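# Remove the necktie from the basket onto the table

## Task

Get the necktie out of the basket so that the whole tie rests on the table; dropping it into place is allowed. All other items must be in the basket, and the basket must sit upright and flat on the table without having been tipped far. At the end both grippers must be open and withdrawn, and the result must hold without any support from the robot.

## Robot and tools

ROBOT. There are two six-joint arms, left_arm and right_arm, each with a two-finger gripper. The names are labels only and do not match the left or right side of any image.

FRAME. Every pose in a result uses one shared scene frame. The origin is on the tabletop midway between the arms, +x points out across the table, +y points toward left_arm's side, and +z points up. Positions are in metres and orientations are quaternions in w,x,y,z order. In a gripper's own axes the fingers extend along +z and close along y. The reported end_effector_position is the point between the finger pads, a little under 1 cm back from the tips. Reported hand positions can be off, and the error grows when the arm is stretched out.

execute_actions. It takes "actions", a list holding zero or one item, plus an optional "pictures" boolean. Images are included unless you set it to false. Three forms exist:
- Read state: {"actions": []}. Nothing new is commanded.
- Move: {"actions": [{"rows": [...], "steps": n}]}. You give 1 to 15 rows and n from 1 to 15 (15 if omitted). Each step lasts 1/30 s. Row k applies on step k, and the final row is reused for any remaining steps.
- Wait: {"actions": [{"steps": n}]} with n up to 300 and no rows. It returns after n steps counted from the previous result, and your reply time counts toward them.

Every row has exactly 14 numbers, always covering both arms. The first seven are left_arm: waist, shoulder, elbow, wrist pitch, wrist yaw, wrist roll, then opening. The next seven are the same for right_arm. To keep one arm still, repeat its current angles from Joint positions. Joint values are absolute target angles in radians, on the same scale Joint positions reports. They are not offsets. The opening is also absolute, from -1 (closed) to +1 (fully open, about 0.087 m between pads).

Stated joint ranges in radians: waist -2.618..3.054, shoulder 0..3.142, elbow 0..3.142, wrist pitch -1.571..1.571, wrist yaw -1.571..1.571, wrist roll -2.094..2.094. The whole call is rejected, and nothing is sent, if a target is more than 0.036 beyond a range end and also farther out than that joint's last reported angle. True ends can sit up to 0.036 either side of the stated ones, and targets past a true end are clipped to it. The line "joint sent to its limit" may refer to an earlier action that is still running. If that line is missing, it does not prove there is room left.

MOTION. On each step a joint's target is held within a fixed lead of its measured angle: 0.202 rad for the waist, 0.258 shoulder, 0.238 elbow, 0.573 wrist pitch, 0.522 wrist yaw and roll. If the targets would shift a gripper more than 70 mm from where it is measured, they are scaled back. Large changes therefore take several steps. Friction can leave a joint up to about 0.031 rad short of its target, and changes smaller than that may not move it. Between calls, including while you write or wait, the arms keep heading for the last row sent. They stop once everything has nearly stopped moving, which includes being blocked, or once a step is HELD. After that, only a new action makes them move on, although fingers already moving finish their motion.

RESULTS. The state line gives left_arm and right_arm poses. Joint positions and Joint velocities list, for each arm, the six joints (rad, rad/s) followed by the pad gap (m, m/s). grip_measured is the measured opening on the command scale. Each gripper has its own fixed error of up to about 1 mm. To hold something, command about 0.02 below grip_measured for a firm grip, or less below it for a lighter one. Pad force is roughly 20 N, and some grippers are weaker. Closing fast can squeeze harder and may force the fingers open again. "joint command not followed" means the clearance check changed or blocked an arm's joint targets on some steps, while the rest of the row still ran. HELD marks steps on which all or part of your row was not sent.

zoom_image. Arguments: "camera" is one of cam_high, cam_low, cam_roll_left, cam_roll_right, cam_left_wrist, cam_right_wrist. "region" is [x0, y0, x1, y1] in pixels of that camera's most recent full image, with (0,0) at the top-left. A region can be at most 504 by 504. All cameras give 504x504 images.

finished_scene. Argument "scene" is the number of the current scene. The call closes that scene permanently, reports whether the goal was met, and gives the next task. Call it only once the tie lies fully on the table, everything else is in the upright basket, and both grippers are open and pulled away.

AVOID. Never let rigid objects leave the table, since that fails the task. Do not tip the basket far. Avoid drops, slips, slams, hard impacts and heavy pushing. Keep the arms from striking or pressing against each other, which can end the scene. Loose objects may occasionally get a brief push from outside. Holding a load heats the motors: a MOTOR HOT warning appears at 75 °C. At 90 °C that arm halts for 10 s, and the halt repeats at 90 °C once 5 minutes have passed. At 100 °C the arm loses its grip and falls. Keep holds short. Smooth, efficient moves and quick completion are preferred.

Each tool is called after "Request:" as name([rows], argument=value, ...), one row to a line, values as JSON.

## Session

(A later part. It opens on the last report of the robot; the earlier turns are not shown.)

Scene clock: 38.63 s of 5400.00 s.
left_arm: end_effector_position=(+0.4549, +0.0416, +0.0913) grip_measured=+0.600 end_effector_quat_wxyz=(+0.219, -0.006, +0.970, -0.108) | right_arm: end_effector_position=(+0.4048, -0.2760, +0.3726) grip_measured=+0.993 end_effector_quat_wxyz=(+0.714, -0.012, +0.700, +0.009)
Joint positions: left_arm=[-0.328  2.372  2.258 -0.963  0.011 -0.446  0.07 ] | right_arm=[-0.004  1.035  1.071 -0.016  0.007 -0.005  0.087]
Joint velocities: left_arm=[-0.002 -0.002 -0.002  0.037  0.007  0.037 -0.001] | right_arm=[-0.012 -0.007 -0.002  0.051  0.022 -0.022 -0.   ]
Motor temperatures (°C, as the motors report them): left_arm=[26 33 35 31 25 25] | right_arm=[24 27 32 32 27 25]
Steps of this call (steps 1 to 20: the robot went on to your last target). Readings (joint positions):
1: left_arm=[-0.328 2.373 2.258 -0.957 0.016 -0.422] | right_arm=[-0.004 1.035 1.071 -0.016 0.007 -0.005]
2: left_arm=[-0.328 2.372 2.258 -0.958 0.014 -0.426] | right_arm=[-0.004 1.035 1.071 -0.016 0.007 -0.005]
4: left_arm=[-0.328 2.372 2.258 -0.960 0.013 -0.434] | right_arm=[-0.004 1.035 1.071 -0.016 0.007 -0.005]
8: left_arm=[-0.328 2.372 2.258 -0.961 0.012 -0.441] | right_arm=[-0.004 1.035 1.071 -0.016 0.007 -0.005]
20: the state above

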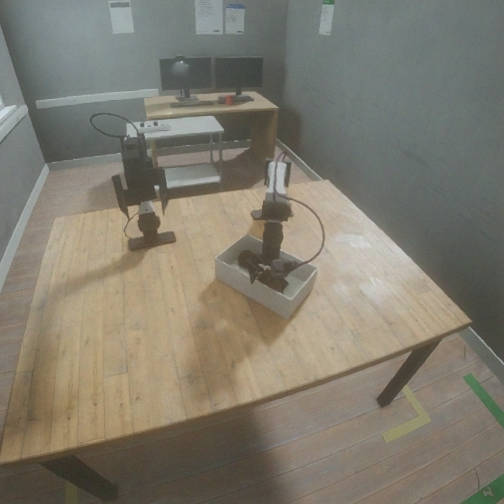

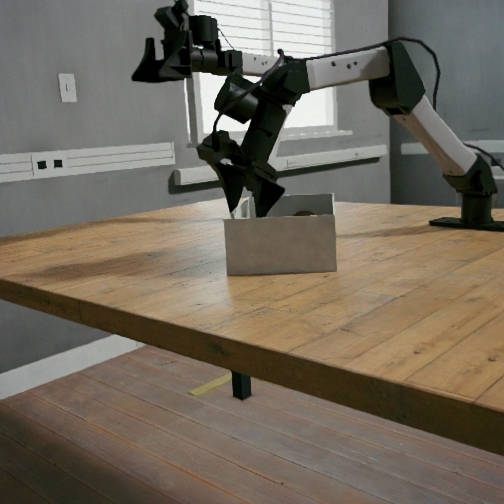

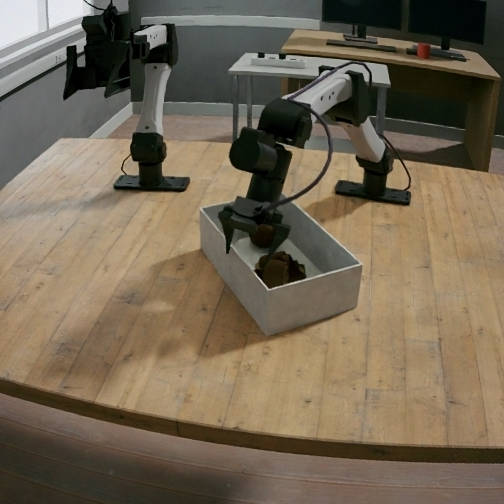

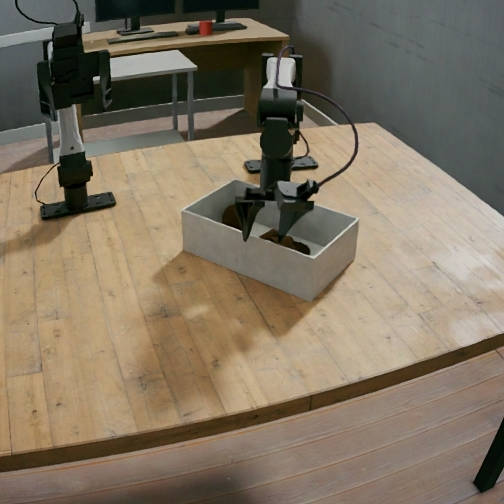

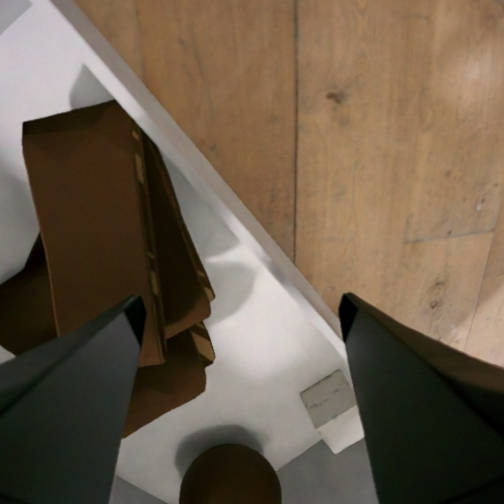

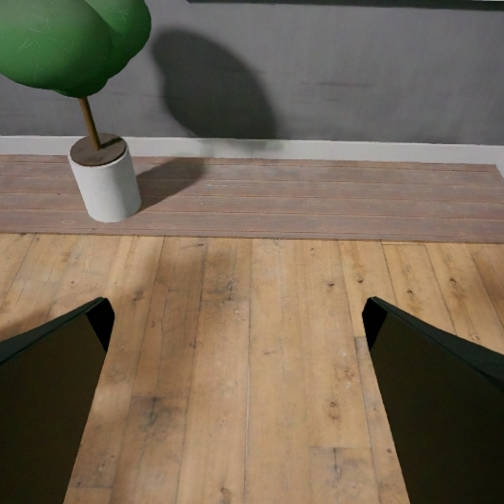

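Request:
execute_actions([
  {"rows":[[-0.225,2.3,2.25,-1.0,0,-0.45,0.6,0,1.05,1.05,0,0,0,1]],"steps":15},
], pictures=false)

Request:
execute_actions([
  {"rows":[[-0.225,2.38,2.25,-1.0,0,-0.45,0.6,0,1.05,1.05,0,0,0,1]],"steps":15},
])

Scene clock: 41.17 s of 5400.00 s.
left_arm: end_effector_position=(+0.4776, +0.1004, +0.1368) grip_measured=+0.600 end_effector_quat_wxyz=(+0.261, -0.061, +0.957, -0.106) | right_arm: end_effector_position=(+0.4048, -0.2760, +0.3726) grip_measured=+0.993 end_effector_quat_wxyz=(+0.714, -0.012, +0.700, +0.009)
Joint positions: left_arm=[-0.215  2.283  2.258 -0.974  0.001 -0.447  0.07 ] | right_arm=[-0.004  1.035  1.071 -0.016  0.007 -0.005  0.087]
Joint velocities: left_arm=[-0.017 -0.007  0.007  0.007 -0.037  0.066  0.   ] | right_arm=[-0.017 -0.002 -0.007 -0.066  0.007  0.007 -0.001]
Motor temperatures (°C, as the motors report them): left_arm=[26 34 35 31 25 25] | right_arm=[24 27 32 32 27 25]
Steps of this call (steps 1 to 15: the robot went on to your last target; steps 16 to 61: nothing new was sent; steps 62 to 76: all 15 steps of this action). Readings (joint positions):
62: left_arm=[-0.321 2.367 2.258 -0.964 0.013 -0.446] | right_arm=[-0.004 1.035 1.071 -0.016 0.007 -0.005]
63: left_arm=[-0.312 2.360 2.258 -0.967 0.018 -0.446] | right_arm=[-0.004 1.035 1.071 -0.016 0.007 -0.005]
65: left_arm=[-0.279 2.336 2.258 -0.970 0.018 -0.447] | right_arm=[-0.004 1.035 1.071 -0.016 0.007 -0.005]
69: left_arm=[-0.217 2.290 2.258 -0.970 0.006 -0.447] | right_arm=[-0.004 1.035 1.071 -0.016 0.007 -0.005]
76: the state above

Scene clock: 41.67 s of 5400.00 s.
left_arm: end_effector_position=(+0.4757, +0.1011, +0.0885) grip_measured=+0.600 end_effector_quat_wxyz=(+0.217, -0.062, +0.970, -0.088) | right_arm: end_effector_position=(+0.4048, -0.2760, +0.3726) grip_measured=+0.993 end_effector_quat_wxyz=(+0.714, -0.012, +0.700, +0.009)
Joint positions: left_arm=[-0.215  2.374  2.258 -0.982  0.001 -0.447  0.07 ] | right_arm=[-0.004  1.035  1.071 -0.016  0.007 -0.005  0.087]
Joint velocities: left_arm=[ 0.017  0.007 -0.002  0.037  0.007  0.007  0.   ] | right_arm=[ 0.002 -0.007  0.002 -0.037  0.007 -0.022 -0.   ]
Motor temperatures (°C, as the motors report them): left_arm=[26 35 35 31 25 25] | right_arm=[24 27 32 33 27 25]
Steps of this call (steps 1 to 15: all 15 steps of this action). Readings (joint positions):
1: left_arm=[-0.215 2.289 2.258 -0.974 0.001 -0.447] | right_arm=[-0.004 1.035 1.071 -0.016 0.007 -0.005]
2: left_arm=[-0.215 2.296 2.258 -0.973 0.001 -0.447] | right_arm=[-0.004 1.035 1.071 -0.016 0.007 -0.005]
4: left_arm=[-0.215 2.322 2.258 -0.973 0.001 -0.447] | right_arm=[-0.004 1.035 1.071 -0.016 0.007 -0.005]
8: left_arm=[-0.215 2.369 2.258 -0.978 0.001 -0.447] | right_arm=[-0.004 1.035 1.071 -0.016 0.007 -0.005]
15: the state above

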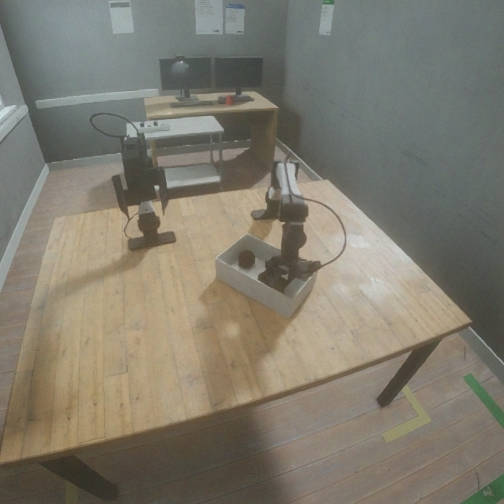

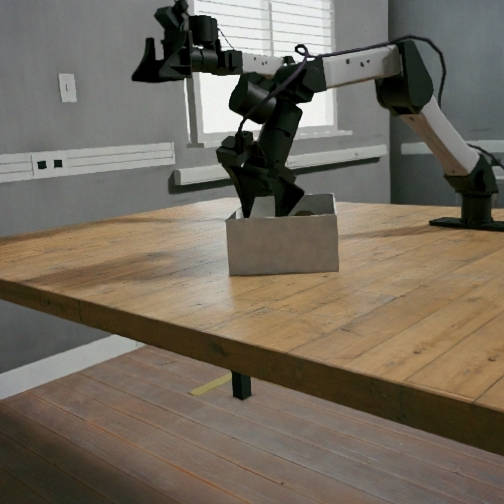

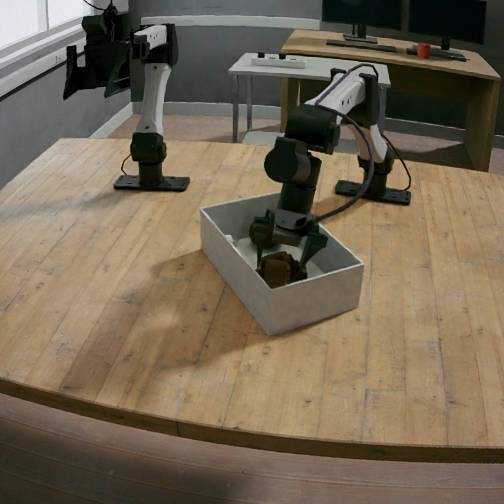

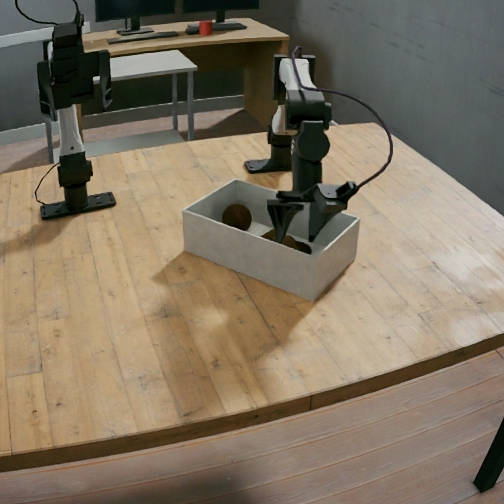

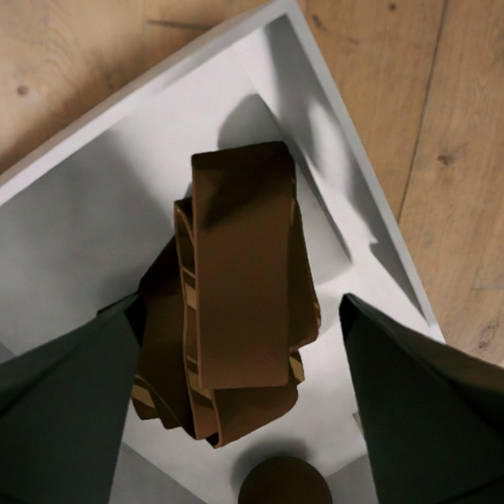

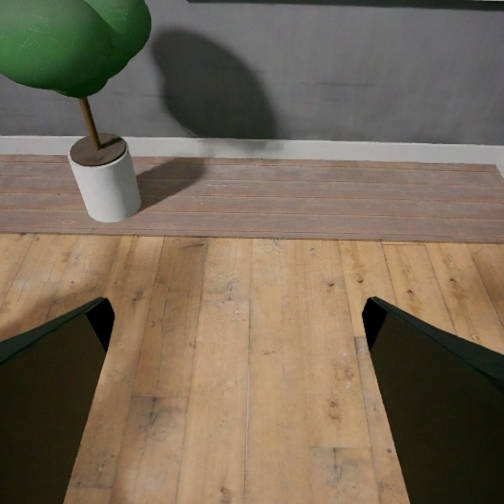

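Centred. Descend and grab the whole stack.

Request:
execute_actions([
  {"rows":[[-0.215,2.5,2.27,-1.0,0,-0.45,0.6,0,1.05,1.05,0,0,0,1]],"steps":15},
], pictures=false)

Request:
execute_actions([
  {"rows":[[-0.215,2.5,2.27,-1.0,0,-0.45,-1,0,1.05,1.05,0,0,0,1]],"steps":15},
], pictures=false)

Request:
execute_actions([
  {"rows":[[-0.215,2.2,2.25,-1.0,0,-0.45,-1,0,1.05,1.05,0,0,0,1]],"steps":15},
])

Scene clock: 44.93 s of 5400.00 s.
left_arm: end_effector_position=(+0.4729, +0.1011, +0.0370) grip_measured=+0.600 end_effector_quat_wxyz=(+0.175, -0.061, +0.980, -0.067) | right_arm: end_effector_position=(+0.4048, -0.2760, +0.3726) grip_measured=+0.993 end_effector_quat_wxyz=(+0.714, -0.012, +0.700, +0.009)
Joint positions: left_arm=[-0.219  2.483  2.273 -0.984 -0.006 -0.446  0.07 ] | right_arm=[-0.004  1.035  1.071 -0.016  0.007 -0.005  0.087]
Joint velocities: left_arm=[-0.002  0.007 -0.012 -0.022  0.022 -0.095  0.001] | right_arm=[-0.002 -0.002 -0.002 -0.051  0.007 -0.022 -0.001]
Motor temperatures (°C, as the motors report them): left_arm=[26 36 35 31 25 25] | right_arm=[24 27 32 33 27 25]
Steps of this call (steps 1 to 15: the robot went on to your last target; steps 16 to 83: nothing new was sent; steps 84 to 98: all 15 steps of this action). Readings (joint positions):
84: left_arm=[-0.215 2.383 2.262 -0.982 0.001 -0.447] | right_arm=[-0.004 1.035 1.071 -0.016 0.007 -0.005]
85: left_arm=[-0.215 2.396 2.271 -0.980 0.001 -0.447] | right_arm=[-0.004 1.035 1.071 -0.016 0.007 -0.005]
87: left_arm=[-0.215 2.430 2.273 -0.979 0.001 -0.447] | right_arm=[-0.004 1.035 1.071 -0.016 0.007 -0.005]
91: left_arm=[-0.216 2.487 2.273 -0.983 -0.007 -0.446] | right_arm=[-0.004 1.035 1.071 -0.016 0.007 -0.005]
98: the state above

Scene clock: 45.43 s of 5400.00 s.
left_arm: end_effector_position=(+0.4729, +0.1009, +0.0376) grip_measured=-0.861 end_effector_quat_wxyz=(+0.175, -0.061, +0.980, -0.068) | right_arm: end_effector_position=(+0.4048, -0.2760, +0.3726) grip_measured=+0.993 end_effector_quat_wxyz=(+0.714, -0.012, +0.700, +0.009)
Joint positions: left_arm=[-0.219  2.482  2.273 -0.984 -0.005 -0.446  0.006] | right_arm=[-0.004  1.035  1.071 -0.016  0.007 -0.005  0.087]
Joint velocities: left_arm=[ 0.002 -0.022  0.012 -0.051 -0.007  0.007 -0.001] | right_arm=[-0.017 -0.007  0.002  0.022 -0.037  0.037  0.   ]
Motor temperatures (°C, as the motors report them): left_arm=[26 36 35 31 25 25] | right_arm=[24 27 32 33 27 25]
Steps of this call (steps 1 to 15: all 15 steps of this action). Readings (joint positions):
1: left_arm=[-0.219 2.483 2.273 -0.984 -0.006 -0.446] | right_arm=[-0.004 1.035 1.071 -0.016 0.007 -0.005]
2: left_arm=[-0.219 2.483 2.273 -0.984 -0.006 -0.446] | right_arm=[-0.004 1.035 1.071 -0.016 0.007 -0.005]
4: left_arm=[-0.219 2.482 2.273 -0.984 -0.005 -0.446] | right_arm=[-0.004 1.035 1.071 -0.016 0.007 -0.005]
8: left_arm=[-0.219 2.482 2.273 -0.984 -0.005 -0.446] | right_arm=[-0.004 1.035 1.071 -0.016 0.007 -0.005]
15: the state above

Scene clock: 45.93 s of 5400.00 s.
left_arm: end_effector_position=(+0.4701, +0.1018, +0.2067) grip_measured=-0.866 end_effector_quat_wxyz=(+0.321, -0.059, +0.937, -0.127) | right_arm: end_effector_position=(+0.4048, -0.2760, +0.3726) grip_measured=+0.993 end_effector_quat_wxyz=(+0.714, -0.012, +0.700, +0.009)
Joint positions: left_arm=[-0.219  2.153  2.266 -0.979 -0.005 -0.446  0.006] | right_arm=[-0.004  1.035  1.071 -0.016  0.007 -0.005  0.087]
Joint velocities: left_arm=[-0.012  0.212  0.002  0.007  0.022 -0.007 -0.001] | right_arm=[ 0.022 -0.002 -0.002 -0.037 -0.022 -0.051 -0.   ]
Motor temperatures (°C, as the motors report them): left_arm=[26 36 35 31 25 25] | right_arm=[24 27 32 33 27 25]
Steps of this call (steps 1 to 15: all 15 steps of this action). Readings (joint positions):
1: left_arm=[-0.219 2.468 2.269 -0.983 -0.005 -0.446] | right_arm=[-0.004 1.035 1.071 -0.016 0.007 -0.005]
2: left_arm=[-0.219 2.446 2.258 -0.989 -0.005 -0.446] | right_arm=[-0.004 1.035 1.071 -0.016 0.007 -0.005]
4: left_arm=[-0.219 2.384 2.253 -0.995 -0.005 -0.446] | right_arm=[-0.004 1.035 1.071 -0.016 0.007 -0.005]
8: left_arm=[-0.219 2.216 2.253 -0.991 -0.005 -0.446] | right_arm=[-0.004 1.035 1.071 -0.016 0.007 -0.005]
15: the state above

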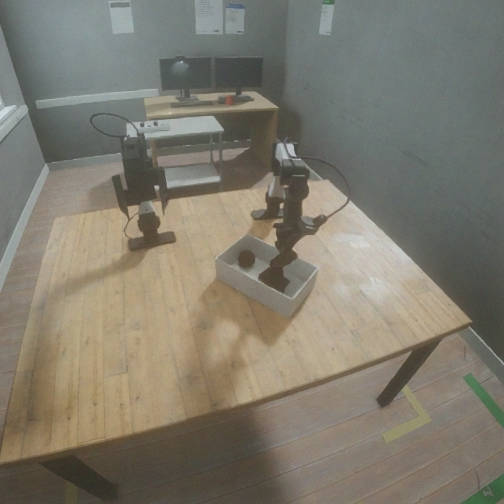

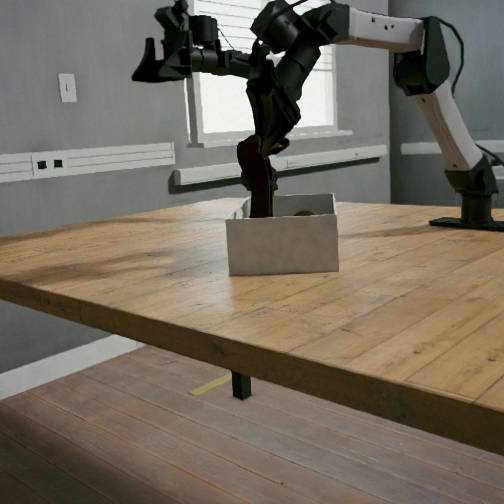

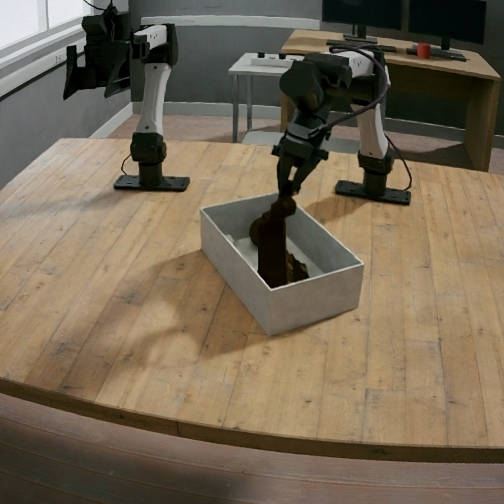

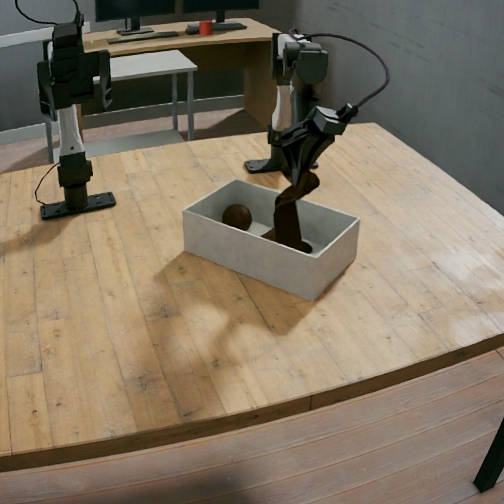

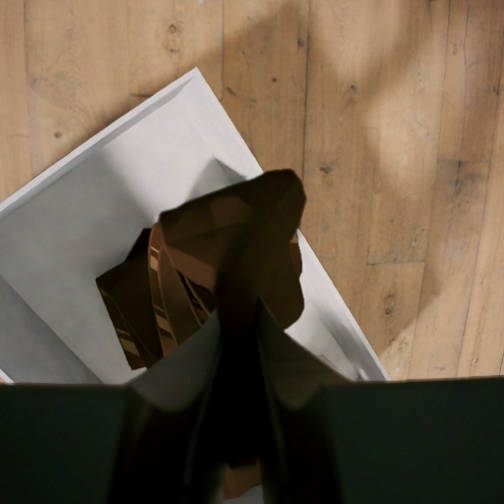

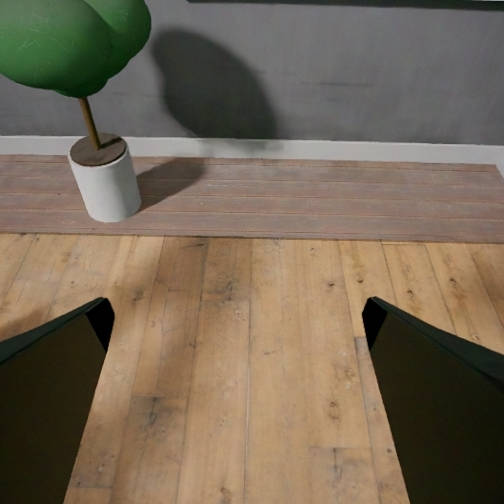

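Lift high.

Request:
execute_actions([
  {"rows":[[-0.215,1.7,2.4,-0.7,0,-0.45,-1,0,1.05,1.05,0,0,0,1]],"steps":15},
], pictures=false)

Request:
execute_actions([
  {"steps":25},
])

Scene clock: 48.30 s of 5400.00 s.
left_arm: end_effector_position=(+0.4312, +0.1149, +0.4433) grip_measured=-0.866 end_effector_quat_wxyz=(+0.562, -0.051, +0.795, -0.225) | right_arm: end_effector_position=(+0.4048, -0.2760, +0.3726) grip_measured=+0.993 end_effector_quat_wxyz=(+0.714, -0.012, +0.700, +0.009)
Joint positions: left_arm=[-0.219  1.813  2.348 -0.806 -0.005 -0.446  0.006] | right_arm=[-0.004  1.035  1.071 -0.016  0.007 -0.005  0.087]
Joint velocities: left_arm=[ 0.002 -0.877  0.212  0.388 -0.037 -0.066 -0.   ] | right_arm=[-0.027 -0.007  0.002 -0.051 -0.007  0.007  0.001]
Motor temperatures (°C, as the motors report them): left_arm=[26 37 35 31 25 25] | right_arm=[24 27 32 33 27 25]
Steps of this call (steps 1 to 30: the robot went on to your last target; steps 31 to 56: nothing new was sent; steps 57 to 71: all 15 steps of this action). Readings (joint positions):
57: left_arm=[-0.219 2.180 2.267 -0.974 -0.005 -0.446] | right_arm=[-0.004 1.035 1.071 -0.016 0.007 -0.005]
58: left_arm=[-0.219 2.172 2.267 -0.963 -0.005 -0.446] | right_arm=[-0.004 1.035 1.071 -0.016 0.007 -0.005]
60: left_arm=[-0.219 2.139 2.274 -0.940 -0.005 -0.446] | right_arm=[-0.004 1.035 1.071 -0.016 0.007 -0.005]
64: left_arm=[-0.219 2.037 2.302 -0.888 -0.005 -0.446] | right_arm=[-0.004 1.035 1.071 -0.016 0.007 -0.005]
71: the state above

Scene clock: 49.13 s of 5400.00 s.
left_arm: end_effector_position=(+0.3865, +0.1298, +0.5503) grip_measured=-0.866 end_effector_quat_wxyz=(+0.664, -0.045, +0.697, -0.266) | right_arm: end_effector_position=(+0.4048, -0.2760, +0.3726) grip_measured=+0.993 end_effector_quat_wxyz=(+0.714, -0.012, +0.700, +0.009)
Joint positions: left_arm=[-0.219  1.69   2.407 -0.694 -0.005 -0.446  0.006] | right_arm=[-0.004  1.035  1.071 -0.016  0.007 -0.005  0.087]
Joint velocities: left_arm=[ 0.002 -0.002  0.007 -0.007  0.007  0.066 -0.   ] | right_arm=[-0.012 -0.007  0.022 -0.007  0.051  0.051  0.   ]
Motor temperatures (°C, as the motors report them): left_arm=[26 37 35 31 25 25] | right_arm=[24 27 32 33 27 25]
Steps of this call (steps 1 to 25: the robot went on to your last target). Readings (joint positions):
1: left_arm=[-0.219 1.782 2.357 -0.792 -0.005 -0.446] | right_arm=[-0.004 1.035 1.071 -0.016 0.007 -0.005]
2: left_arm=[-0.219 1.753 2.367 -0.776 -0.005 -0.446] | right_arm=[-0.004 1.035 1.071 -0.016 0.007 -0.005]
4: left_arm=[-0.219 1.704 2.388 -0.744 -0.005 -0.446] | right_arm=[-0.004 1.035 1.071 -0.016 0.007 -0.005]
8: left_arm=[-0.219 1.660 2.407 -0.700 -0.005 -0.446] | right_arm=[-0.004 1.035 1.071 -0.016 0.007 -0.005]
25: the state above

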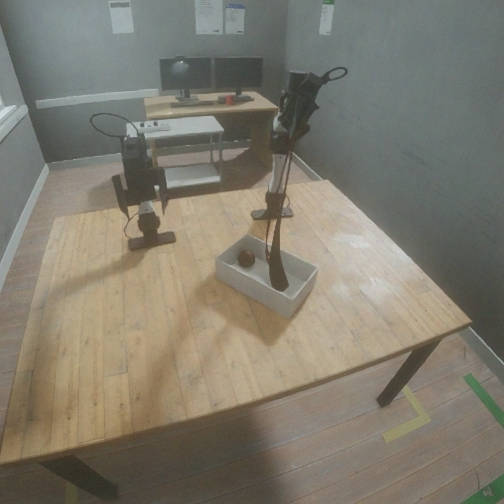

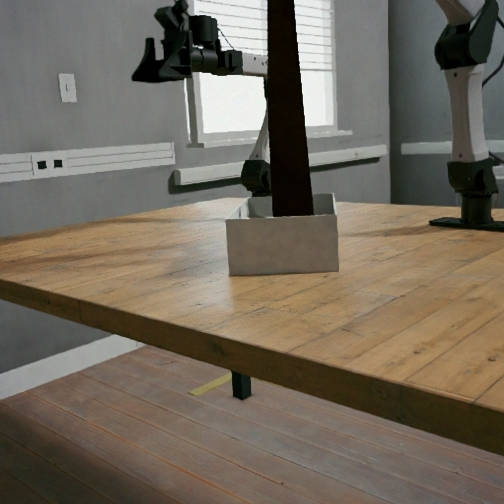

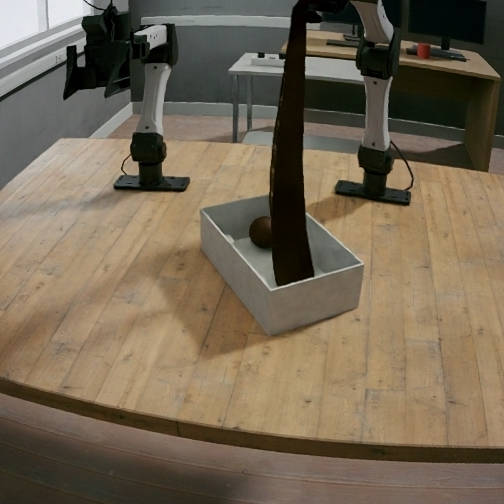

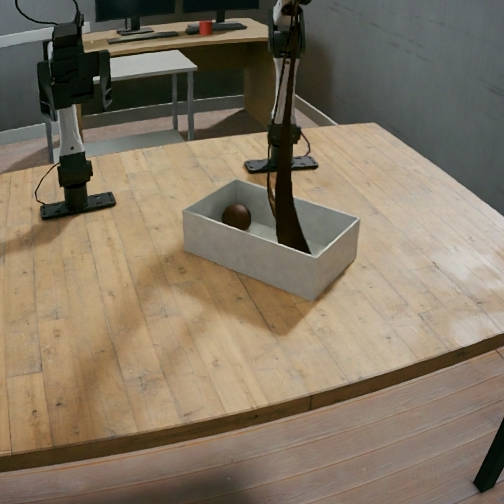

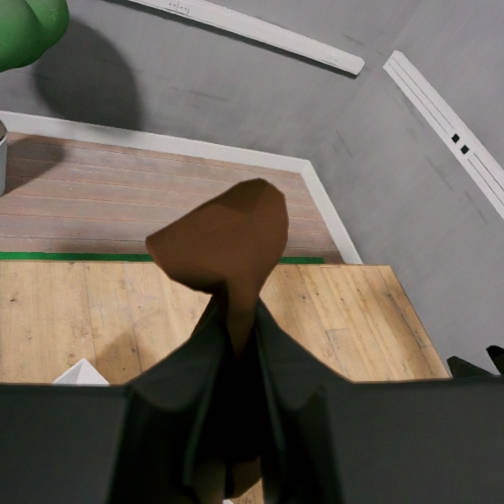

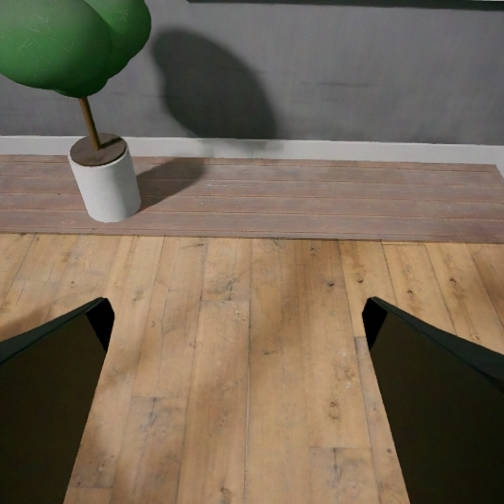

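Request:
execute_actions([
  {"rows":[[-0.1,1.7,2.75,-0.75,0,-0.45,-1,0,1.05,1.05,0,0,0,1]],"steps":15},
], pictures=false)

Request:
execute_actions([
  {"rows":[[0.4,1.7,2.75,-0.75,0,-0.45,-1,0,1.05,1.05,0,0,0,1]],"steps":15},
], pictures=false)

Request:
execute_actions([
  {"steps":40},
])

Scene clock: 52.03 s of 5400.00 s.
left_arm: end_effector_position=(+0.3164, +0.1940, +0.6672) grip_measured=-0.866 end_effector_quat_wxyz=(+0.772, -0.067, +0.574, -0.264) | right_arm: end_effector_position=(+0.4048, -0.2760, +0.3726) grip_measured=+0.993 end_effector_quat_wxyz=(+0.714, -0.012, +0.700, +0.009)
Joint positions: left_arm=[-0.109  1.677  2.749 -0.735  0.    -0.446  0.006] | right_arm=[-0.004  1.035  1.071 -0.016  0.007 -0.005  0.087]
Joint velocities: left_arm=[-0.002  0.085 -0.002 -0.051  0.037 -0.007 -0.001] | right_arm=[-0.017 -0.007  0.007 -0.037  0.037  0.066  0.   ]
Motor temperatures (°C, as the motors report them): left_arm=[26 36 35 31 25 25] | right_arm=[24 27 32 33 27 25]
Steps of this call (steps 1 to 15: the robot went on to your last target; steps 16 to 72: nothing new was sent; steps 73 to 87: all 15 steps of this action). Readings (joint positions):
73: left_arm=[-0.208 1.699 2.443 -0.716 0.002 -0.446] | right_arm=[-0.004 1.035 1.071 -0.016 0.007 -0.005]
74: left_arm=[-0.187 1.718 2.499 -0.731 0.005 -0.446] | right_arm=[-0.004 1.035 1.071 -0.016 0.007 -0.005]
76: left_arm=[-0.142 1.733 2.595 -0.739 0.003 -0.446] | right_arm=[-0.004 1.035 1.071 -0.016 0.007 -0.005]
80: left_arm=[-0.109 1.707 2.723 -0.740 0.000 -0.446] | right_arm=[-0.004 1.035 1.071 -0.016 0.007 -0.005]
87: the state above

Scene clock: 52.53 s of 5400.00 s.
left_arm: end_effector_position=(+0.3318, +0.3789, +0.6560) grip_measured=-0.867 end_effector_quat_wxyz=(+0.803, -0.216, +0.552, -0.060) | right_arm: end_effector_position=(+0.4048, -0.2760, +0.3726) grip_measured=+0.993 end_effector_quat_wxyz=(+0.714, -0.012, +0.700, +0.009)
Joint positions: left_arm=[ 0.395  1.702  2.749 -0.744 -0.006 -0.446  0.006] | right_arm=[-0.004  1.035  1.071 -0.016  0.007 -0.005  0.087]
Joint velocities: left_arm=[-0.007  0.007 -0.012 -0.081 -0.051  0.007 -0.001] | right_arm=[-0.007 -0.007 -0.002 -0.037  0.007 -0.037  0.   ]
Motor temperatures (°C, as the motors report them): left_arm=[26 36 35 32 25 25] | right_arm=[24 27 32 33 27 25]
Steps of this call (steps 1 to 15: all 15 steps of this action). Readings (joint positions):
1: left_arm=[-0.078 1.680 2.749 -0.735 0.016 -0.446] | right_arm=[-0.004 1.035 1.071 -0.016 0.007 -0.005]
2: left_arm=[-0.014 1.683 2.749 -0.736 0.021 -0.446] | right_arm=[-0.004 1.035 1.071 -0.016 0.007 -0.005]
4: left_arm=[0.133 1.692 2.749 -0.738 0.016 -0.446] | right_arm=[-0.004 1.035 1.071 -0.016 0.007 -0.005]
8: left_arm=[0.373 1.702 2.749 -0.743 -0.001 -0.446] | right_arm=[-0.004 1.035 1.071 -0.016 0.007 -0.005]
15: the state above

Scene clock: 53.87 s of 5400.00 s.
left_arm: end_effector_position=(+0.3318, +0.3788, +0.6560) grip_measured=-0.867 end_effector_quat_wxyz=(+0.803, -0.215, +0.552, -0.061) | right_arm: end_effector_position=(+0.4048, -0.2760, +0.3726) grip_measured=+0.993 end_effector_quat_wxyz=(+0.714, -0.012, +0.700, +0.009)
Joint positions: left_arm=[ 0.395  1.702  2.749 -0.744 -0.005 -0.446  0.006] | right_arm=[-0.004  1.035  1.071 -0.016  0.007 -0.005  0.087]
Joint velocities: left_arm=[-0.007 -0.012 -0.002 -0.007  0.007 -0.022  0.001] | right_arm=[ 0.022  0.002 -0.012  0.037  0.022 -0.022 -0.   ]
Motor temperatures (°C, as the motors report them): left_arm=[26 36 35 32 25 25] | right_arm=[24 27 32 33 27 25]
Steps of this call (steps 1 to 15: the robot went on to your last target; steps 16 to 40: nothing new was sent). Readings (joint positions):
1: left_arm=[0.395 1.702 2.749 -0.744 -0.006 -0.446] | right_arm=[-0.004 1.035 1.071 -0.016 0.007 -0.005]
2: left_arm=[0.395 1.702 2.749 -0.744 -0.006 -0.446] | right_arm=[-0.004 1.035 1.071 -0.016 0.007 -0.005]
4: left_arm=[0.395 1.702 2.749 -0.744 -0.006 -0.446] | right_arm=[-0.004 1.035 1.071 -0.016 0.007 -0.005]
8: left_arm=[0.395 1.702 2.749 -0.744 -0.006 -0.446] | right_arm=[-0.004 1.035 1.071 -0.016 0.007 -0.005]
40: the state above
All arms were judged still, so your last target was given up. Only a new action makes them travel on or press farther. Fingers that are still opening or closing keep moving.

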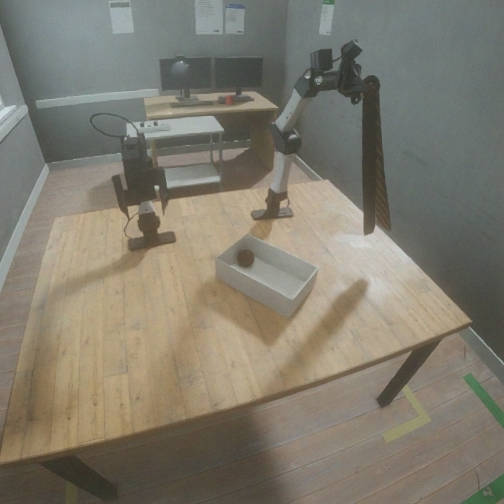

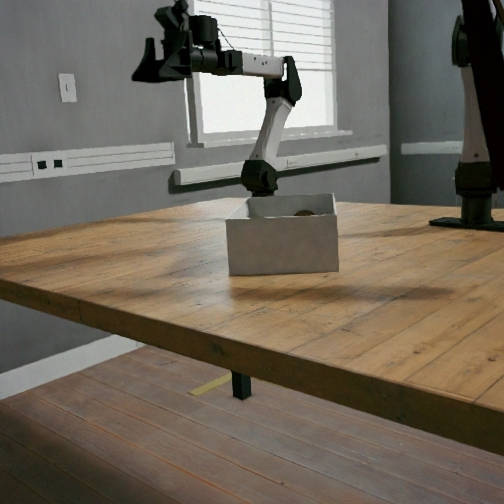

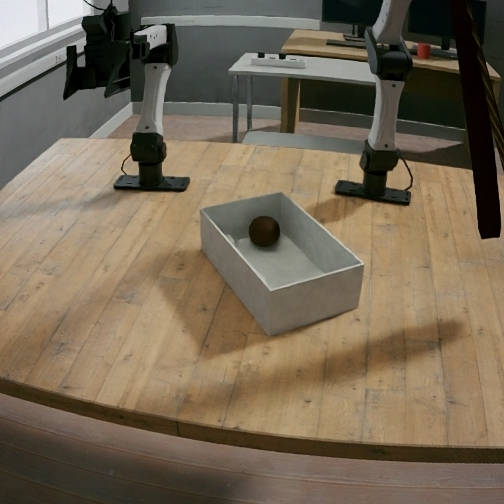

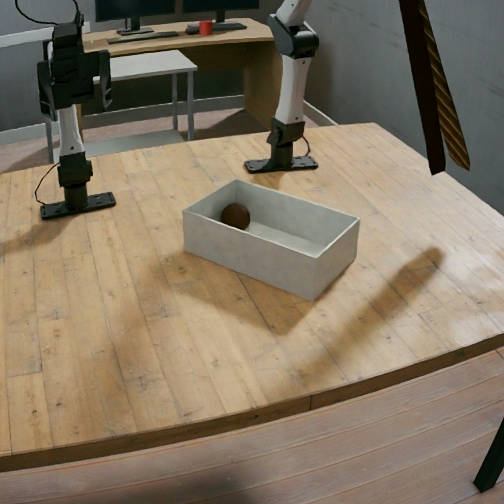

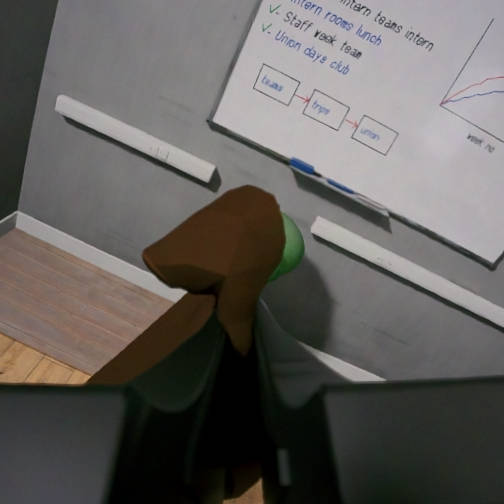

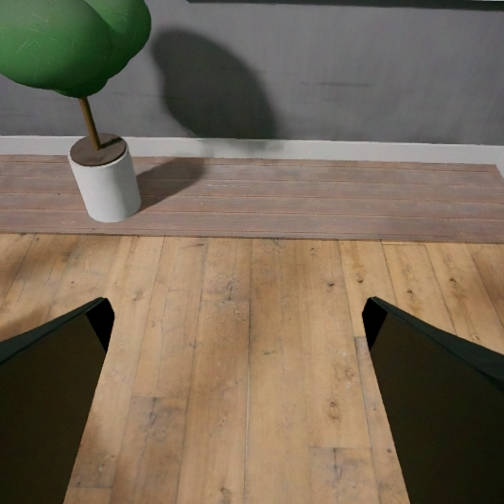

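Request:
execute_actions([
  {"rows":[[0.25,1.7,2.3,-1.0,0,-0.45,-1,0,1.05,1.05,0,0,0,1]],"steps":15},
], pictures=false)

Request:
execute_actions([
  {"rows":[[0.25,1.9,1.8,-1.1,0,-0.45,-1,0,1.05,1.05,0,0,0,1]],"steps":15},
], pictures=false)

Request:
execute_actions([
  {"steps":35},
], pictures=false)

Request:
execute_actions([
  {"rows":[[0.25,1.9,1.8,-1.1,0,-0.45,1,0,1.05,1.05,0,0,0,1]],"steps":15},
], pictures=false)

Request:
execute_actions([
  {"rows":[[0.1,1.3,1.4,-0.6,0,-0.2,1,0,1.05,1.05,0,0,0,1]],"steps":15},
], pictures=false)

Request:
execute_actions([
  {"rows":[[0,1.05,1.05,0,0,0,1,0,1.05,1.05,0,0,0,1]],"steps":15},
], pictures=false)

Request:
execute_actions([
  {"steps":25},
])

Scene clock: 57.73 s of 5400.00 s.
left_arm: end_effector_position=(+0.4106, +0.3407, +0.4372) grip_measured=-0.867 end_effector_quat_wxyz=(+0.560, -0.247, +0.787, -0.079) | right_arm: end_effector_position=(+0.4048, -0.2760, +0.3726) grip_measured=+0.993 end_effector_quat_wxyz=(+0.714, -0.012, +0.700, +0.009)
Joint positions: left_arm=[ 0.261  1.712  2.309 -0.966 -0.007 -0.446  0.006] | right_arm=[-0.004  1.035  1.071 -0.016  0.007 -0.005  0.087]
Joint velocities: left_arm=[-0.012  0.129 -0.115 -0.344  0.022  0.007 -0.   ] | right_arm=[-0.022 -0.002 -0.002 -0.037 -0.081 -0.007 -0.001]
Motor temperatures (°C, as the motors report them): left_arm=[26 35 34 32 25 25] | right_arm=[24 27 32 34 27 25]
Steps of this call (steps 1 to 101: nothing new was sent; steps 102 to 116: all 15 steps of this action). Readings (joint positions):
102: left_arm=[0.385 1.696 2.729 -0.747 -0.009 -0.446] | right_arm=[-0.004 1.035 1.071 -0.016 0.007 -0.005]
103: left_arm=[0.365 1.684 2.697 -0.761 -0.010 -0.446] | right_arm=[-0.004 1.035 1.071 -0.016 0.007 -0.005]
105: left_arm=[0.327 1.673 2.631 -0.791 -0.009 -0.446] | right_arm=[-0.004 1.035 1.071 -0.016 0.007 -0.005]
109: left_arm=[0.288 1.672 2.473 -0.845 -0.008 -0.446] | right_arm=[-0.004 1.035 1.071 -0.016 0.007 -0.005]
116: the state above

Scene clock: 58.23 s of 5400.00 s.
left_arm: end_effector_position=(+0.3996, +0.3389, +0.1806) grip_measured=-0.867 end_effector_quat_wxyz=(+0.247, -0.288, +0.925, -0.033) | right_arm: end_effector_position=(+0.4048, -0.2760, +0.3726) grip_measured=+0.993 end_effector_quat_wxyz=(+0.714, -0.012, +0.700, +0.009)
Joint positions: left_arm=[ 0.261  1.878  1.847 -1.036 -0.007 -0.446  0.006] | right_arm=[-0.004  1.035  1.071 -0.016  0.007 -0.005  0.087]
Joint velocities: left_arm=[ 0.002  0.466 -0.755 -0.462 -0.007 -0.081 -0.   ] | right_arm=[ 0.002 -0.002  0.012 -0.007 -0.095 -0.037  0.   ]
Motor temperatures (°C, as the motors report them): left_arm=[26 35 34 32 25 25] | right_arm=[24 27 32 34 27 25]
Steps of this call (steps 1 to 15: all 15 steps of this action). Readings (joint positions):
1: left_arm=[0.261 1.718 2.296 -0.970 -0.007 -0.446] | right_arm=[-0.004 1.035 1.071 -0.016 0.007 -0.005]
2: left_arm=[0.261 1.721 2.277 -0.970 -0.007 -0.446] | right_arm=[-0.004 1.035 1.071 -0.016 0.007 -0.005]
4: left_arm=[0.261 1.737 2.232 -0.972 -0.007 -0.446] | right_arm=[-0.004 1.035 1.071 -0.016 0.007 -0.005]
8: left_arm=[0.261 1.789 2.114 -0.983 -0.007 -0.446] | right_arm=[-0.004 1.035 1.071 -0.016 0.007 -0.005]
15: the state above

Scene clock: 59.40 s of 5400.00 s.
left_arm: end_effector_position=(+0.3822, +0.3362, +0.1531) grip_measured=-0.867 end_effector_quat_wxyz=(+0.192, -0.292, +0.937, -0.025) | right_arm: end_effector_position=(+0.4048, -0.2760, +0.3726) grip_measured=+0.993 end_effector_quat_wxyz=(+0.714, -0.012, +0.700, +0.009)
Joint positions: left_arm=[ 0.261  1.905  1.805 -1.081 -0.007 -0.446  0.006] | right_arm=[-0.004  1.035  1.071 -0.016  0.007 -0.005  0.087]
Joint velocities: left_arm=[-0.012  0.012 -0.002  0.007 -0.081 -0.022 -0.   ] | right_arm=[-0.007  0.002 -0.007  0.022 -0.007 -0.007 -0.001]
Motor temperatures (°C, as the motors report them): left_arm=[26 35 34 32 25 25] | right_arm=[24 27 32 34 27 25]
Steps of this call (steps 1 to 30: the robot went on to your last target; steps 31 to 35: nothing new was sent). Readings (joint positions):
1: left_arm=[0.261 1.894 1.827 -1.051 -0.007 -0.446] | right_arm=[-0.004 1.035 1.071 -0.016 0.007 -0.005]
2: left_arm=[0.261 1.906 1.814 -1.063 -0.007 -0.446] | right_arm=[-0.004 1.035 1.071 -0.016 0.007 -0.005]
4: left_arm=[0.261 1.917 1.805 -1.077 -0.007 -0.446] | right_arm=[-0.004 1.035 1.071 -0.016 0.007 -0.005]
8: left_arm=[0.261 1.908 1.805 -1.081 -0.007 -0.446] | right_arm=[-0.004 1.035 1.071 -0.016 0.007 -0.005]
35: the state above
All arms were judged still, so your last target was given up. Only a new action makes them travel on or press farther. Fingers that are still opening or closing keep moving.

Scene clock: 59.90 s of 5400.00 s.
left_arm: end_effector_position=(+0.3822, +0.3362, +0.1531) grip_measured=+1.000 end_effector_quat_wxyz=(+0.192, -0.292, +0.937, -0.025) | right_arm: end_effector_position=(+0.4048, -0.2760, +0.3726) grip_measured=+0.993 end_effector_quat_wxyz=(+0.714, -0.012, +0.700, +0.009)
Joint positions: left_arm=[ 0.261  1.905  1.805 -1.081 -0.007 -0.446  0.087] | right_arm=[-0.004  1.035  1.071 -0.016  0.007 -0.005  0.087]
Joint velocities: left_arm=[-0.002  0.002 -0.007 -0.051  0.022  0.022  0.   ] | right_arm=[-0.022  0.002  0.007 -0.007  0.081  0.081  0.001]
Motor temperatures (°C, as the motors report them): left_arm=[26 35 34 32 25 25] | right_arm=[24 27 32 34 27 25]
Steps of this call (steps 1 to 15: all 15 steps of this action). Readings (joint positions):
1: left_arm=[0.261 1.905 1.805 -1.081 -0.007 -0.446] | right_arm=[-0.004 1.035 1.071 -0.016 0.007 -0.005]
2: left_arm=[0.261 1.905 1.805 -1.081 -0.007 -0.446] | right_arm=[-0.004 1.035 1.071 -0.016 0.007 -0.005]
4: left_arm=[0.261 1.905 1.805 -1.081 -0.007 -0.446] | right_arm=[-0.004 1.035 1.071 -0.016 0.007 -0.005]
8: left_arm=[0.261 1.905 1.805 -1.081 -0.007 -0.446] | right_arm=[-0.004 1.035 1.071 -0.016 0.007 -0.005]
15: the state above

Scene clock: 60.40 s of 5400.00 s.
left_arm: end_effector_position=(+0.3478, +0.2718, +0.3205) grip_measured=+1.000 end_effector_quat_wxyz=(+0.532, -0.083, +0.840, -0.064) | right_arm: end_effector_position=(+0.4048, -0.2760, +0.3726) grip_measured=+0.993 end_effector_quat_wxyz=(+0.714, -0.012, +0.700, +0.009)
Joint positions: left_arm=[ 0.088  1.261  1.423 -0.602  0.005 -0.216  0.087] | right_arm=[-0.004  1.035  1.071 -0.016  0.007 -0.005  0.087]
Joint velocities: left_arm=[ 0.007  0.252 -0.012  0.007  0.007  0.007  0.   ] | right_arm=[-0.002  0.002  0.012 -0.037  0.051 -0.007 -0.   ]
Motor temperatures (°C, as the motors report them): left_arm=[26 35 34 32 25 25] | right_arm=[24 27 32 34 27 25]
Steps of this call (steps 1 to 15: all 15 steps of this action). Readings (joint positions):
1: left_arm=[0.250 1.873 1.756 -1.009 -0.012 -0.415] | right_arm=[-0.004 1.035 1.071 -0.016 0.007 -0.005]
2: left_arm=[0.225 1.814 1.668 -0.919 -0.017 -0.375] | right_arm=[-0.004 1.035 1.071 -0.016 0.007 -0.005]
4: left_arm=[0.146 1.660 1.505 -0.807 -0.013 -0.314] | right_arm=[-0.004 1.035 1.071 -0.016 0.007 -0.005]
8: left_arm=[0.083 1.380 1.423 -0.716 0.006 -0.253] | right_arm=[-0.004 1.035 1.071 -0.016 0.007 -0.005]
15: the state above

Scene clock: 60.90 s of 5400.00 s.
left_arm: end_effector_position=(+0.3480, +0.2499, +0.3681) grip_measured=+1.000 end_effector_quat_wxyz=(+0.707, +0.030, +0.706, -0.040) | right_arm: end_effector_position=(+0.4048, -0.2760, +0.3726) grip_measured=+0.993 end_effector_quat_wxyz=(+0.714, -0.012, +0.700, +0.009)
Joint positions: left_arm=[ 0.007  1.051  1.078 -0.025  0.002 -0.015  0.087] | right_arm=[-0.004  1.035  1.071 -0.016  0.007 -0.005  0.087]
Joint velocities: left_arm=[ 0.012 -0.002 -0.002  0.095  0.022 -0.007  0.   ] | right_arm=[-0.017 -0.002 -0.002 -0.007  0.022 -0.081  0.   ]
Motor temperatures (°C, as the motors report them): left_arm=[26 35 34 32 25 25] | right_arm=[24 27 32 34 27 25]
Steps of this call (steps 1 to 15: all 15 steps of this action). Readings (joint positions):
1: left_arm=[0.079 1.240 1.371 -0.509 -0.000 -0.185] | right_arm=[-0.004 1.035 1.071 -0.016 0.007 -0.005]
2: left_arm=[0.058 1.194 1.283 -0.401 -0.002 -0.149] | right_arm=[-0.004 1.035 1.071 -0.016 0.007 -0.005]
4: left_arm=[0.018 1.095 1.139 -0.264 0.001 -0.097] | right_arm=[-0.004 1.035 1.071 -0.016 0.007 -0.005]
8: left_arm=[0.007 1.051 1.078 -0.119 0.002 -0.043] | right_arm=[-0.004 1.035 1.071 -0.016 0.007 -0.005]
15: the state above

Scene clock: 61.73 s of 5400.00 s.
left_arm: end_effector_position=(+0.3488, +0.2501, +0.3730) grip_measured=+1.000 end_effector_quat_wxyz=(+0.714, +0.032, +0.699, -0.038) | right_arm: end_effector_position=(+0.4048, -0.2760, +0.3726) grip_measured=+0.993 end_effector_quat_wxyz=(+0.714, -0.012, +0.700, +0.009)
Joint positions: left_arm=[ 0.007  1.051  1.078 -0.005  0.002 -0.008  0.087] | right_arm=[-0.004  1.035  1.071 -0.016  0.007 -0.005  0.087]
Joint velocities: left_arm=[-0.002  0.002 -0.012 -0.081 -0.037 -0.037  0.   ] | right_arm=[-0.007 -0.007  0.007 -0.022 -0.007  0.007  0.   ]
Motor temperatures (°C, as the motors report them): left_arm=[26 35 34 32 25 25] | right_arm=[24 27 32 34 27 25]
Steps of this call (steps 1 to 25: the robot went on to your last target). Readings (joint positions):
1: left_arm=[0.007 1.051 1.078 -0.021 0.002 -0.013] | right_arm=[-0.004 1.035 1.071 -0.016 0.007 -0.005]
2: left_arm=[0.007 1.051 1.078 -0.017 0.002 -0.012] | right_arm=[-0.004 1.035 1.071 -0.016 0.007 -0.005]
4: left_arm=[0.007 1.051 1.078 -0.012 0.002 -0.010] | right_arm=[-0.004 1.035 1.071 -0.016 0.007 -0.005]
8: left_arm=[0.007 1.051 1.078 -0.008 0.002 -0.009] | right_arm=[-0.004 1.035 1.071 -0.016 0.007 -0.005]
25: the state above

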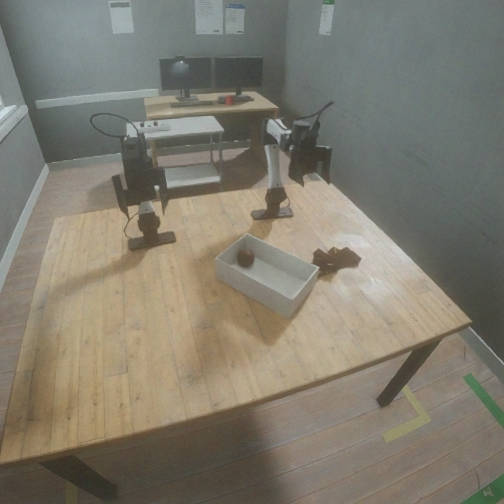

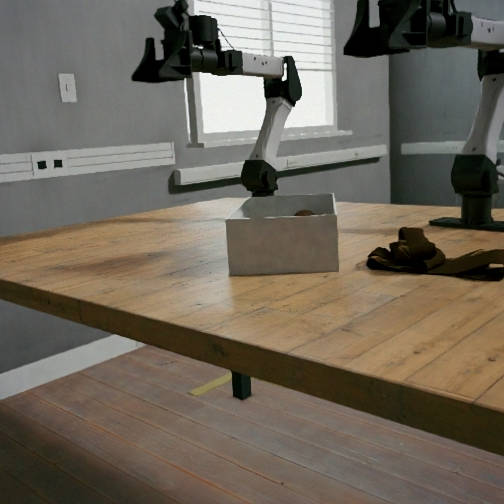

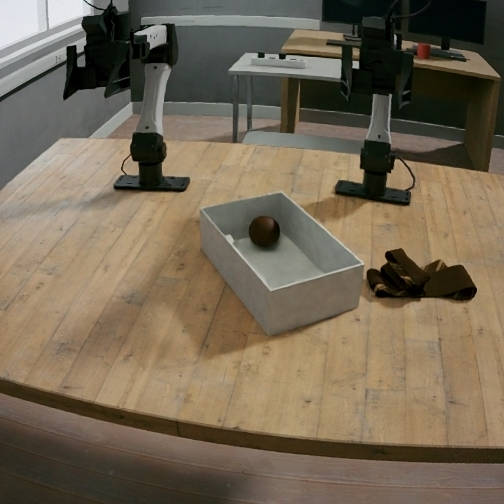

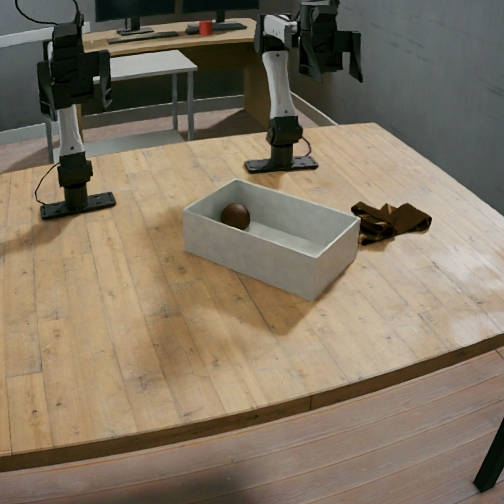

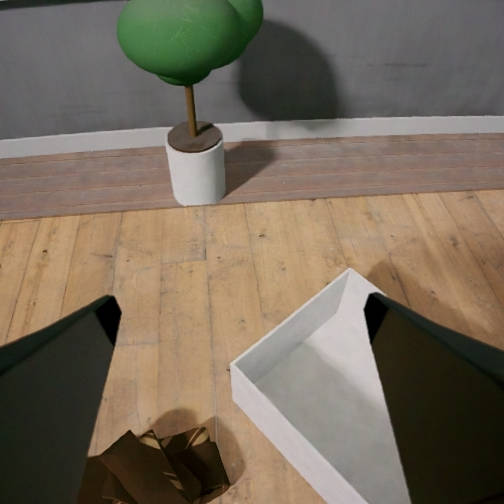

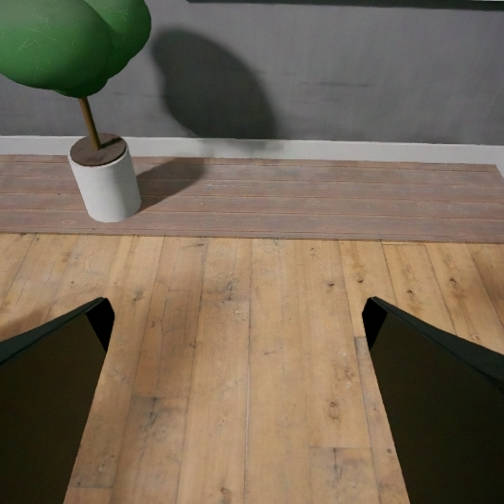

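The tie is on the table and clear of the basket, and the cube and ball are still inside.

Request:
finished_scene(scene=2)

The scene is finished: the task was done.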